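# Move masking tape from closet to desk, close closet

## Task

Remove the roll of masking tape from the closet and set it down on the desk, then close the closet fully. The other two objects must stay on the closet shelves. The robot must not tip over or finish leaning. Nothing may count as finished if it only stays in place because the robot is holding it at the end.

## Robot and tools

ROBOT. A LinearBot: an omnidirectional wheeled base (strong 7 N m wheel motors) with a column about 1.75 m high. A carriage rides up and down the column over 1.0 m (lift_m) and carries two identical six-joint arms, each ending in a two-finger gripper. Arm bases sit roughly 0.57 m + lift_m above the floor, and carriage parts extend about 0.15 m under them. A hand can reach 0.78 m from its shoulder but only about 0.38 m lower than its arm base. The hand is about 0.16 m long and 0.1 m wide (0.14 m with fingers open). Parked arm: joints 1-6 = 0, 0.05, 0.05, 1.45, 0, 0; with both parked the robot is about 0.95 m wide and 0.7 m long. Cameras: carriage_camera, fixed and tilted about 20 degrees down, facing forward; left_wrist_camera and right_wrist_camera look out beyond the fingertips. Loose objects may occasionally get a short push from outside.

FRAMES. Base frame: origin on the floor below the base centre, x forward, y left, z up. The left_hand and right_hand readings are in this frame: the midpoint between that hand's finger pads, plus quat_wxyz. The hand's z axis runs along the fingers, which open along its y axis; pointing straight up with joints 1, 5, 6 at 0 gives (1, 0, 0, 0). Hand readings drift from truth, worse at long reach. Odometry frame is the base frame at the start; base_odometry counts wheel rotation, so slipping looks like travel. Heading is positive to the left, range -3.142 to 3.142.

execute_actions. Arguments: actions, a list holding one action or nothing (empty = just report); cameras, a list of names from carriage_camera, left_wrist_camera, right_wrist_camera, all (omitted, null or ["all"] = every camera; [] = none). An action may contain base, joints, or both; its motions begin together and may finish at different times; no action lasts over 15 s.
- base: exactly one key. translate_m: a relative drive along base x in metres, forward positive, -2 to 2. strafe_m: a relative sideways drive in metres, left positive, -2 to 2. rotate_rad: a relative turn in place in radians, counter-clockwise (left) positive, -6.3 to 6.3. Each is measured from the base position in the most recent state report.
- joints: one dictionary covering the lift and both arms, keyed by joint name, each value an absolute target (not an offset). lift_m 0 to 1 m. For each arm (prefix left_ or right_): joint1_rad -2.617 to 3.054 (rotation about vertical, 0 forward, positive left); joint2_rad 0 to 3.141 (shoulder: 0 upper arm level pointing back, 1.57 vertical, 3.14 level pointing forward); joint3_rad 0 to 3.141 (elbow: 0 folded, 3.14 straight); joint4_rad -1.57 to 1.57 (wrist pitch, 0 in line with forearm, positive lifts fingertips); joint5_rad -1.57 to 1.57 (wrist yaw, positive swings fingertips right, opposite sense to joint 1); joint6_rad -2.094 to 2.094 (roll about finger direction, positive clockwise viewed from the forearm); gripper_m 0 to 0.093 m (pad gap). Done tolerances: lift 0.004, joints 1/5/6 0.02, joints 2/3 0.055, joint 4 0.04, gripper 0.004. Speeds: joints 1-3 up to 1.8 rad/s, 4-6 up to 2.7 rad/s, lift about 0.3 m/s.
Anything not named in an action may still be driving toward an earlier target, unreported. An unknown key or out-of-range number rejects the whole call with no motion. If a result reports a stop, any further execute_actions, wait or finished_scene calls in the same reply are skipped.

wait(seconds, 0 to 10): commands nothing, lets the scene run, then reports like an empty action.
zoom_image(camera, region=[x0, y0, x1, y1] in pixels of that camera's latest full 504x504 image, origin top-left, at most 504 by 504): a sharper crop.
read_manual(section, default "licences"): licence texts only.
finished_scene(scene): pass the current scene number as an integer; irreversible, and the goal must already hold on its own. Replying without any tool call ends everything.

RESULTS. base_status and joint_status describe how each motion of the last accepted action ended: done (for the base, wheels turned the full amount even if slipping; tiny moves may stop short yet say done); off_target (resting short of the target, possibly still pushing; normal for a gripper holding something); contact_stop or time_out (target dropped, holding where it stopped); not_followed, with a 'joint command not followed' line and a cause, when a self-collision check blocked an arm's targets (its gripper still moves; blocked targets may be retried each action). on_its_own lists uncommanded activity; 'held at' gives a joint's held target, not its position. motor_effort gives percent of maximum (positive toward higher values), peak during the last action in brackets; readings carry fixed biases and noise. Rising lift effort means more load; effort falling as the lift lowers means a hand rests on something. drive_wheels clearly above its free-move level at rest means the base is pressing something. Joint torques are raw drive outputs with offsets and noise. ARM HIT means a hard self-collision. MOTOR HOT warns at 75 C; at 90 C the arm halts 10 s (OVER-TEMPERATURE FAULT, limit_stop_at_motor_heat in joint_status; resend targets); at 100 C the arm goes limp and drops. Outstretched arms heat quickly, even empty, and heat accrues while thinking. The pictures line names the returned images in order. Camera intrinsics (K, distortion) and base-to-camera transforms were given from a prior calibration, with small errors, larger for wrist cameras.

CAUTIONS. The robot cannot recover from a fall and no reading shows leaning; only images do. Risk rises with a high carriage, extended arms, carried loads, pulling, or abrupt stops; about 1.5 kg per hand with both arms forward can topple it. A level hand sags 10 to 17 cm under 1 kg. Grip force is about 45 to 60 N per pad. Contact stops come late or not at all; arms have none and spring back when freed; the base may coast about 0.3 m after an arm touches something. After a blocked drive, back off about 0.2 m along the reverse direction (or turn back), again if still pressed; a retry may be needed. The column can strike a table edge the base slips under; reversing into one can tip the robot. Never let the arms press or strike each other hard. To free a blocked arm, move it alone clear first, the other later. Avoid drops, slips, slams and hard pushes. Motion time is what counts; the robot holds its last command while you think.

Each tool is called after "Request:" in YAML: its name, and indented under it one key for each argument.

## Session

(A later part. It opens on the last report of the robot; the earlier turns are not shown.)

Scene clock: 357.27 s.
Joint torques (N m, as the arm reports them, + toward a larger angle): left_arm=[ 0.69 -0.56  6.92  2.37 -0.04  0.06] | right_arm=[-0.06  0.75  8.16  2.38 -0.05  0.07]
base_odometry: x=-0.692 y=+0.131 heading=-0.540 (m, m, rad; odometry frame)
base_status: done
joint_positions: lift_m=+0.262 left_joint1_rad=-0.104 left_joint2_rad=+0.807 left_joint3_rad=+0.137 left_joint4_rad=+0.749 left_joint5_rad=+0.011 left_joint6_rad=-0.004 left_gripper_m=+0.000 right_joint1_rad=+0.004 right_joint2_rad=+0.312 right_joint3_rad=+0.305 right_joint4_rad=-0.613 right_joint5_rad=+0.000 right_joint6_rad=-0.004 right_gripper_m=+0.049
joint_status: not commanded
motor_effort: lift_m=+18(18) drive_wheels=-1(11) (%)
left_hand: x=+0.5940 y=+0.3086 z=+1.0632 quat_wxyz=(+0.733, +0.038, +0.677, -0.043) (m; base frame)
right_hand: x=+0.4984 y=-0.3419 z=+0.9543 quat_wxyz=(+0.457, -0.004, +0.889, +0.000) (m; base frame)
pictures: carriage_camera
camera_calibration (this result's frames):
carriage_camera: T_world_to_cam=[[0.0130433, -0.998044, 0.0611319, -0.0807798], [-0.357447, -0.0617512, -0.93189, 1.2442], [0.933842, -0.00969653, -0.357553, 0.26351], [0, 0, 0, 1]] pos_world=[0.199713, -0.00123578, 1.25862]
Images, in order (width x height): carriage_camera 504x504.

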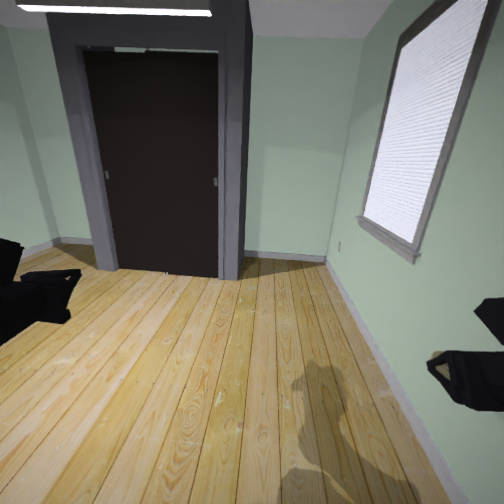

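Request:
execute_actions:
  actions:
    - {"base":{"rotate_rad":3.17},"joints":{"lift_m":0.45,"left_joint1_rad":0,"left_joint2_rad":0.05,"left_joint3_rad":0.05,"left_joint4_rad":1.45,"left_joint5_rad":0}}
  cameras: ["carriage_camera"]

Scene clock: 368.87 s.
Joint torques (N m, as the arm reports them, + toward a larger angle): left_arm=[ 0.57  2.43  5.52  0.04 -0.01  0.07] | right_arm=[-0.08  0.72  8.15  2.39 -0.06  0.11]
base_odometry: x=-0.692 y=+0.131 heading=+2.629 (m, m, rad; odometry frame)
base_status: done
joint_positions: lift_m=+0.450 left_joint1_rad=-0.006 left_joint2_rad=+0.063 left_joint3_rad=+0.055 left_joint4_rad=+1.446 left_joint5_rad=+0.005 left_joint6_rad=-0.004 left_gripper_m=+0.000 right_joint1_rad=+0.004 right_joint2_rad=+0.312 right_joint3_rad=+0.305 right_joint4_rad=-0.607 right_joint5_rad=+0.001 right_joint6_rad=-0.004 right_gripper_m=+0.049
joint_status: all done
motor_effort: lift_m=+18(23) drive_wheels=+5(13) (%)
left_hand: x=+0.3187 y=+0.3417 z=+1.4645 quat_wxyz=(+0.998, +0.003, +0.066, -0.005) (m; base frame)
right_hand: x=+0.4992 y=-0.3421 z=+1.1436 quat_wxyz=(+0.460, -0.003, +0.888, +0.000) (m; base frame)
pictures: carriage_camera
camera_calibration (this result's frames):
carriage_camera: T_world_to_cam=[[0.0130433, -0.998044, 0.0611319, -0.0922762], [-0.357447, -0.0617512, -0.93189, 1.41945], [0.933842, -0.00969653, -0.357553, 0.330751], [0, 0, 0, 1]] pos_world=[0.199713, -0.00123578, 1.44667]
Images, in order (width x height): carriage_camera 504x504.

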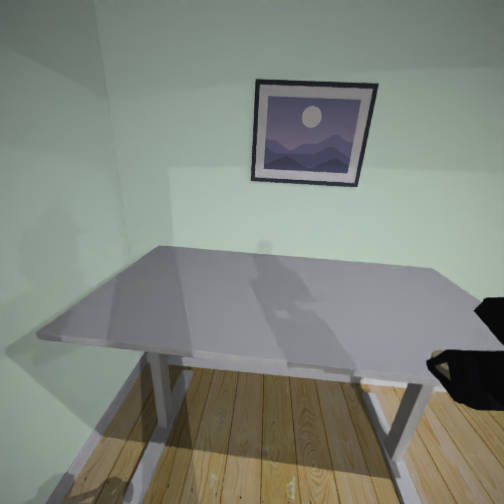

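Request:
execute_actions:
  actions:
    - {"joints":{"lift_m":0.32,"right_joint2_rad":1.9,"right_joint3_rad":1.45,"right_joint4_rad":-0.17}}
  cameras: ["carriage_camera","right_wrist_camera"]

Scene clock: 385.73 s.
Joint torques (N m, as the arm reports them, + toward a larger angle): left_arm=[ 0.54  2.51  5.43  0.   -0.01  0.06] | right_arm=[ -0.14 -13.5   10.65   2.4   -0.06   0.08]
base_odometry: x=-0.692 y=+0.131 heading=+2.629 (m, m, rad; odometry frame)
base_status: not commanded
joint_positions: lift_m=+0.320 left_joint1_rad=-0.006 left_joint2_rad=+0.061 left_joint3_rad=+0.055 left_joint4_rad=+1.447 left_joint5_rad=+0.005 left_joint6_rad=-0.004 left_gripper_m=+0.000 right_joint1_rad=+0.004 right_joint2_rad=+1.910 right_joint3_rad=+1.426 right_joint4_rad=-0.185 right_joint5_rad=+0.001 right_joint6_rad=-0.004 right_gripper_m=+0.049
joint_status: all done
motor_effort: lift_m=+18(21) drive_wheels=+5(6) (%)
left_hand: x=+0.3178 y=+0.3418 z=+1.3345 quat_wxyz=(+0.998, +0.003, +0.065, -0.005) (m; base frame)
right_hand: x=+0.8297 y=-0.3406 z=+1.0520 quat_wxyz=(+0.436, -0.004, +0.900, +0.000) (m; base frame)
pictures: carriage_camera, right_wrist_camera
camera_calibration (this result's frames):
carriage_camera: T_world_to_cam=[[0.0130433, -0.998044, 0.0611319, -0.0843263], [-0.357447, -0.0617512, -0.93189, 1.29826], [0.933842, -0.00969653, -0.357553, 0.284253], [0, 0, 0, 1]] pos_world=[0.199713, -0.00123578, 1.31663]
right_wrist_camera: T_world_to_cam=[[-0.0184697, -0.998914, -0.042785, -0.273844], [-0.965408, 0.0289493, -0.259133, 1.08956], [0.260091, 0.0365189, -0.964893, 0.939307], [0, 0, 0, 1]] pos_world=[0.80251, -0.339391, 1.17696]
Images, in order (width x height): carriage_camera 504x504, right_wrist_camera 504x504.

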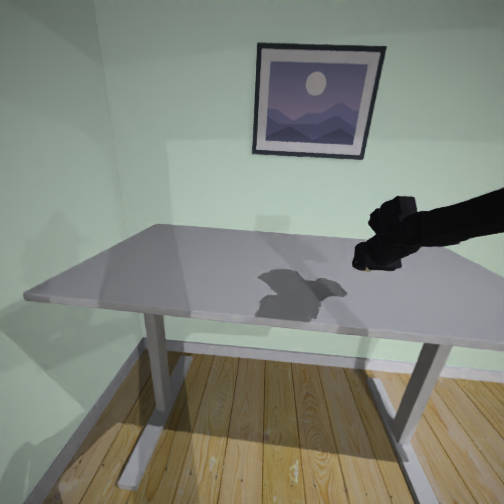

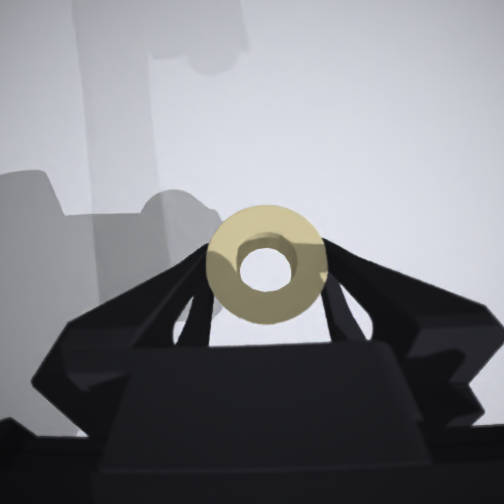

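Request:
execute_actions:
  actions:
    - {"joints":{"lift_m":0.27,"right_joint4_rad":-0.13}}
  cameras: ["carriage_camera","right_wrist_camera"]

Request:
zoom_image:
  camera: "carriage_camera"
  region: [280, 200, 440, 320]

Scene clock: 394.50 s.
Joint torques (N m, as the arm reports them, + toward a larger angle): left_arm=[ 0.62  2.66  5.48 -0.03 -0.02  0.06] | right_arm=[ -0.14 -13.75   9.98   2.46  -0.02   0.05]
base_odometry: x=-0.692 y=+0.131 heading=+2.629 (m, m, rad; odometry frame)
base_status: not commanded
joint_positions: lift_m=+0.270 left_joint1_rad=-0.006 left_joint2_rad=+0.060 left_joint3_rad=+0.055 left_joint4_rad=+1.447 left_joint5_rad=+0.005 left_joint6_rad=-0.004 left_gripper_m=+0.000 right_joint1_rad=+0.004 right_joint2_rad=+1.911 right_joint3_rad=+1.437 right_joint4_rad=-0.146 right_joint5_rad=+0.001 right_joint6_rad=-0.004 right_gripper_m=+0.049
joint_status: all done
motor_effort: lift_m=+19(20) drive_wheels=+5(5) (%)
left_hand: x=+0.3176 y=+0.3418 z=+1.2845 quat_wxyz=(+0.998, +0.002, +0.064, -0.005) (m; base frame)
right_hand: x=+0.8378 y=-0.3406 z=+1.0136 quat_wxyz=(+0.458, -0.003, +0.889, +0.000) (m; base frame)
pictures: carriage_camera, right_wrist_camera
camera_calibration (this result's frames):
carriage_camera: T_world_to_cam=[[0.0130433, -0.998044, 0.0611319, -0.0812654], [-0.357447, -0.0617512, -0.93189, 1.2516], [0.933842, -0.00969653, -0.357553, 0.26635], [0, 0, 0, 1]] pos_world=[0.199713, -0.00123578, 1.26656]
right_wrist_camera: T_world_to_cam=[[-0.0163709, -0.998904, -0.0438415, -0.275983], [-0.951726, 0.0290093, -0.305576, 1.12308], [0.306513, 0.0367226, -0.951158, 0.847455], [0, 0, 0, 1]] pos_world=[0.80459, -0.339381, 1.13715]
Images, in order (width x height): carriage_camera 504x504, right_wrist_camera 504x504.

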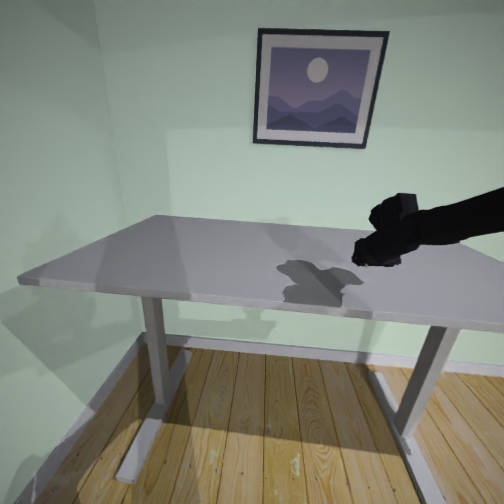

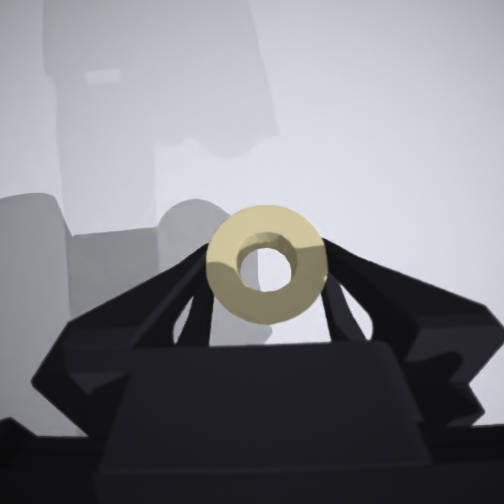

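Region (280, 200, 440, 320) of carriage_camera's 504x504 image, scaled by 3.150, with more detail than that image has; it fills the top 378 rows of this view, and the rest is white.

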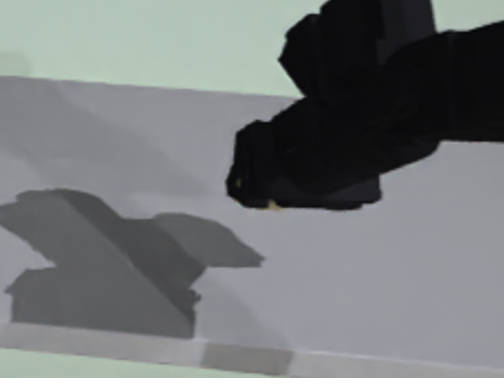

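Request:
execute_actions:
  actions:
    - {"joints":{"lift_m":0.243}}
  cameras: ["right_wrist_camera"]

Scene clock: 406.83 s.
Joint torques (N m, as the arm reports them, + toward a larger angle): left_arm=[ 0.55  2.77  5.45 -0.05  0.01  0.05] | right_arm=[ -0.03 -13.91   9.99   2.43  -0.05   0.08]
base_odometry: x=-0.692 y=+0.131 heading=+2.629 (m, m, rad; odometry frame)
base_status: not commanded
joint_positions: lift_m=+0.243 left_joint1_rad=-0.006 left_joint2_rad=+0.059 left_joint3_rad=+0.055 left_joint4_rad=+1.447 left_joint5_rad=+0.005 left_joint6_rad=-0.004 left_gripper_m=+0.000 right_joint1_rad=+0.004 right_joint2_rad=+1.911 right_joint3_rad=+1.437 right_joint4_rad=-0.145 right_joint5_rad=+0.001 right_joint6_rad=-0.004 right_gripper_m=+0.049
joint_status: all done
motor_effort: lift_m=+19(19) drive_wheels=+5(6) (%)
left_hand: x=+0.3172 y=+0.3418 z=+1.2575 quat_wxyz=(+0.998, +0.002, +0.064, -0.005) (m; base frame)
right_hand: x=+0.8379 y=-0.3406 z=+0.9868 quat_wxyz=(+0.458, -0.003, +0.889, +0.000) (m; base frame)
pictures: right_wrist_camera
camera_calibration (this result's frames):
right_wrist_camera: T_world_to_cam=[[-0.0163374, -0.998904, -0.0438573, -0.27717], [-0.951492, 0.0290103, -0.306302, 1.1155], [0.307239, 0.0367257, -0.950924, 0.821059], [0, 0, 0, 1]] pos_world=[0.804605, -0.339381, 1.11029]
Images, in order (width x height): right_wrist_camera 504x504.

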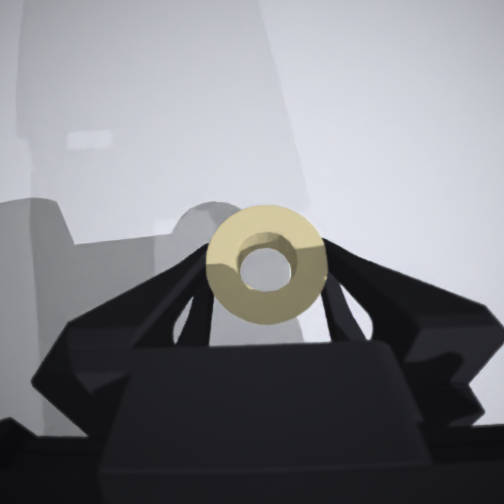

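Request:
execute_actions:
  actions:
    - {"joints":{"lift_m":0.231}}
  cameras: ["right_wrist_camera"]

Scene clock: 412.90 s.
Joint torques (N m, as the arm reports them, + toward a larger angle): left_arm=[ 0.55  2.67  5.55 -0.05  0.02  0.08] | right_arm=[ -0.07 -13.6    9.9    2.41  -0.03   0.09]
base_odometry: x=-0.692 y=+0.131 heading=+2.629 (m, m, rad; odometry frame)
base_status: not commanded
joint_positions: lift_m=+0.231 left_joint1_rad=-0.006 left_joint2_rad=+0.059 left_joint3_rad=+0.055 left_joint4_rad=+1.448 left_joint5_rad=+0.004 left_joint6_rad=-0.004 left_gripper_m=+0.000 right_joint1_rad=+0.004 right_joint2_rad=+1.910 right_joint3_rad=+1.437 right_joint4_rad=-0.145 right_joint5_rad=+0.001 right_joint6_rad=-0.004 right_gripper_m=+0.049
joint_status: all done
motor_effort: lift_m=+19(21) drive_wheels=+6(6) (%)
left_hand: x=+0.3171 y=+0.3419 z=+1.2455 quat_wxyz=(+0.998, +0.002, +0.064, -0.005) (m; base frame)
right_hand: x=+0.8379 y=-0.3406 z=+0.9754 quat_wxyz=(+0.459, -0.003, +0.889, +0.000) (m; base frame)
pictures: right_wrist_camera
camera_calibration (this result's frames):
right_wrist_camera: T_world_to_cam=[[-0.0162872, -0.998904, -0.043881, -0.27769], [-0.951141, 0.0290118, -0.30739, 1.11273], [0.308327, 0.0367305, -0.950571, 0.808987], [0, 0, 0, 1]] pos_world=[0.804409, -0.339382, 1.09886]
Images, in order (width x height): right_wrist_camera 504x504.

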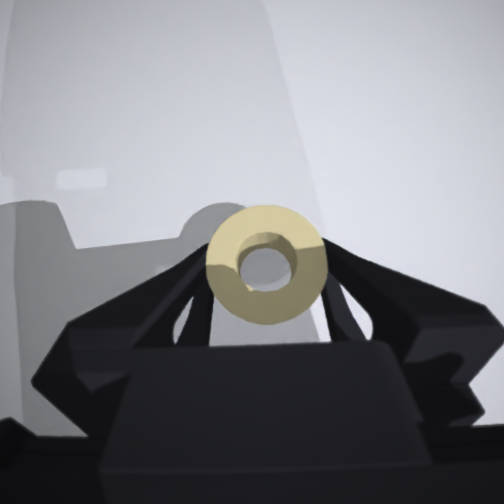

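Request:
execute_actions:
  actions:
    - {"joints":{"lift_m":0.221}}
  cameras: ["right_wrist_camera"]

Scene clock: 417.60 s.
Joint torques (N m, as the arm reports them, + toward a larger angle): left_arm=[ 0.52  2.66  5.53 -0.07 -0.01  0.07] | right_arm=[ -0.14 -13.22   9.93   2.35  -0.05   0.03]
base_odometry: x=-0.692 y=+0.131 heading=+2.629 (m, m, rad; odometry frame)
base_status: not commanded
joint_positions: lift_m=+0.221 left_joint1_rad=-0.006 left_joint2_rad=+0.058 left_joint3_rad=+0.055 left_joint4_rad=+1.448 left_joint5_rad=+0.004 left_joint6_rad=-0.004 left_gripper_m=+0.000 right_joint1_rad=+0.004 right_joint2_rad=+1.908 right_joint3_rad=+1.437 right_joint4_rad=-0.137 right_joint5_rad=+0.001 right_joint6_rad=-0.004 right_gripper_m=+0.049
joint_status: all done
motor_effort: lift_m=+19(26) drive_wheels=+5(6) (%)
left_hand: x=+0.3166 y=+0.3419 z=+1.2355 quat_wxyz=(+0.998, +0.002, +0.063, -0.005) (m; base frame)
right_hand: x=+0.8390 y=-0.3406 z=+0.9683 quat_wxyz=(+0.463, -0.003, +0.886, +0.000) (m; base frame)
pictures: right_wrist_camera
camera_calibration (this result's frames):
right_wrist_camera: T_world_to_cam=[[-0.0158173, -0.998902, -0.0440993, -0.27816], [-0.947804, 0.0290265, -0.317531, 1.1186], [0.318462, 0.036775, -0.947222, 0.790202], [0, 0, 0, 1]] pos_world=[0.804165, -0.339383, 1.09142]
Images, in order (width x height): right_wrist_camera 504x504.

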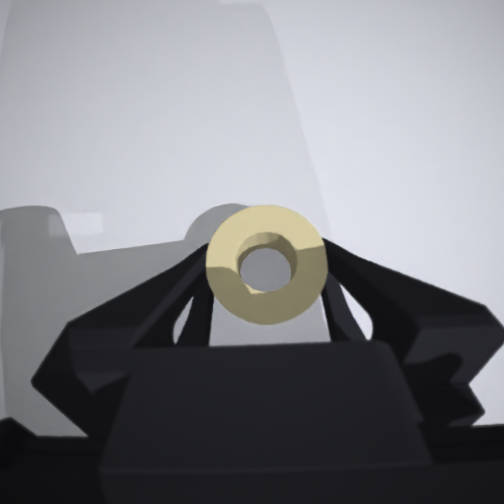

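Contact. Release.

Request:
execute_actions:
  actions:
    - {"joints":{"right_gripper_m":0.09}}
  cameras: []

Request:
execute_actions:
  actions:
    - {"joints":{"lift_m":0.29}}
  cameras: ["carriage_camera","right_wrist_camera"]

Scene clock: 420.93 s.
Joint torques (N m, as the arm reports them, + toward a larger angle): left_arm=[ 0.46  2.66  5.53 -0.05  0.    0.09] | right_arm=[ -0.04 -13.55  10.02   2.35  -0.06   0.06]
base_odometry: x=-0.692 y=+0.131 heading=+2.629 (m, m, rad; odometry frame)
base_status: not commanded
joint_positions: lift_m=+0.221 left_joint1_rad=-0.006 left_joint2_rad=+0.058 left_joint3_rad=+0.055 left_joint4_rad=+1.448 left_joint5_rad=+0.004 left_joint6_rad=-0.004 left_gripper_m=+0.000 right_joint1_rad=+0.004 right_joint2_rad=+1.908 right_joint3_rad=+1.437 right_joint4_rad=-0.137 right_joint5_rad=+0.001 right_joint6_rad=-0.004 right_gripper_m=+0.090
joint_status: all done
motor_effort: lift_m=+19(19) drive_wheels=+6(6) (%)
left_hand: x=+0.3166 y=+0.3419 z=+1.2355 quat_wxyz=(+0.998, +0.002, +0.063, -0.005) (m; base frame)
right_hand: x=+0.8390 y=-0.3406 z=+0.9683 quat_wxyz=(+0.463, -0.003, +0.886, +0.000) (m; base frame)
pictures: none
No camera images: the call's "cameras" was empty. Leave "cameras" out to get every camera's image.

Scene clock: 421.73 s.
Joint torques (N m, as the arm reports them, + toward a larger angle): left_arm=[ 0.4   2.68  5.53 -0.06  0.    0.05] | right_arm=[ -0.06 -13.04   9.73   2.28  -0.05   0.06]
base_odometry: x=-0.692 y=+0.131 heading=+2.629 (m, m, rad; odometry frame)
base_status: not commanded
joint_positions: lift_m=+0.290 left_joint1_rad=-0.006 left_joint2_rad=+0.058 left_joint3_rad=+0.055 left_joint4_rad=+1.449 left_joint5_rad=+0.004 left_joint6_rad=-0.004 left_gripper_m=+0.000 right_joint1_rad=+0.004 right_joint2_rad=+1.906 right_joint3_rad=+1.437 right_joint4_rad=-0.132 right_joint5_rad=+0.001 right_joint6_rad=-0.004 right_gripper_m=+0.090
joint_status: all done
motor_effort: lift_m=+18(23) drive_wheels=+6(6) (%)
left_hand: x=+0.3166 y=+0.3420 z=+1.3047 quat_wxyz=(+0.998, +0.002, +0.063, -0.005) (m; base frame)
right_hand: x=+0.8395 y=-0.3406 z=+1.0394 quat_wxyz=(+0.466, -0.003, +0.885, +0.000) (m; base frame)
pictures: carriage_camera, right_wrist_camera
camera_calibration (this result's frames):
carriage_camera: T_world_to_cam=[[0.0130433, -0.998044, 0.0611319, -0.0824963], [-0.357447, -0.0617512, -0.93189, 1.27037], [0.933842, -0.00969653, -0.357553, 0.27355], [0, 0, 0, 1]] pos_world=[0.199713, -0.00123578, 1.28669]
right_wrist_camera: T_world_to_cam=[[-0.0155309, -0.998901, -0.0442294, -0.27512], [-0.945725, 0.0290356, -0.32367, 1.14631], [0.324598, 0.0368019, -0.945136, 0.850028], [0, 0, 0, 1]] pos_world=[0.803907, -0.339384, 1.16225]
Images, in order (width x height): carriage_camera 504x504, right_wrist_camera 504x504.

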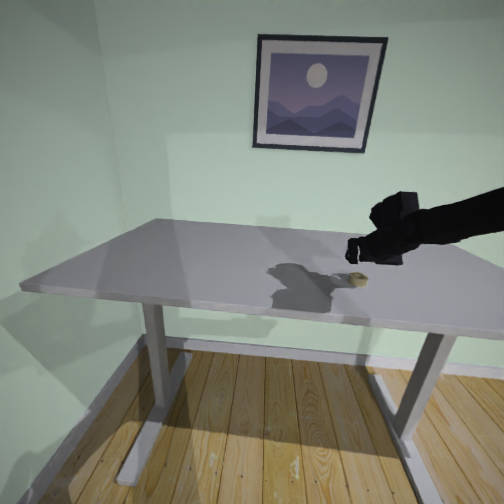

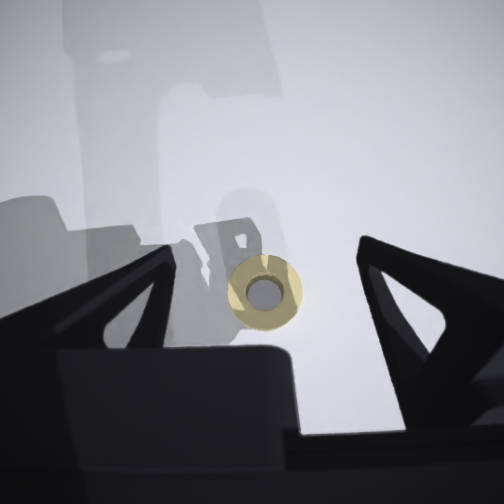

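Request:
finished_scene:
  scene: 1

The scene is finished: the task was done.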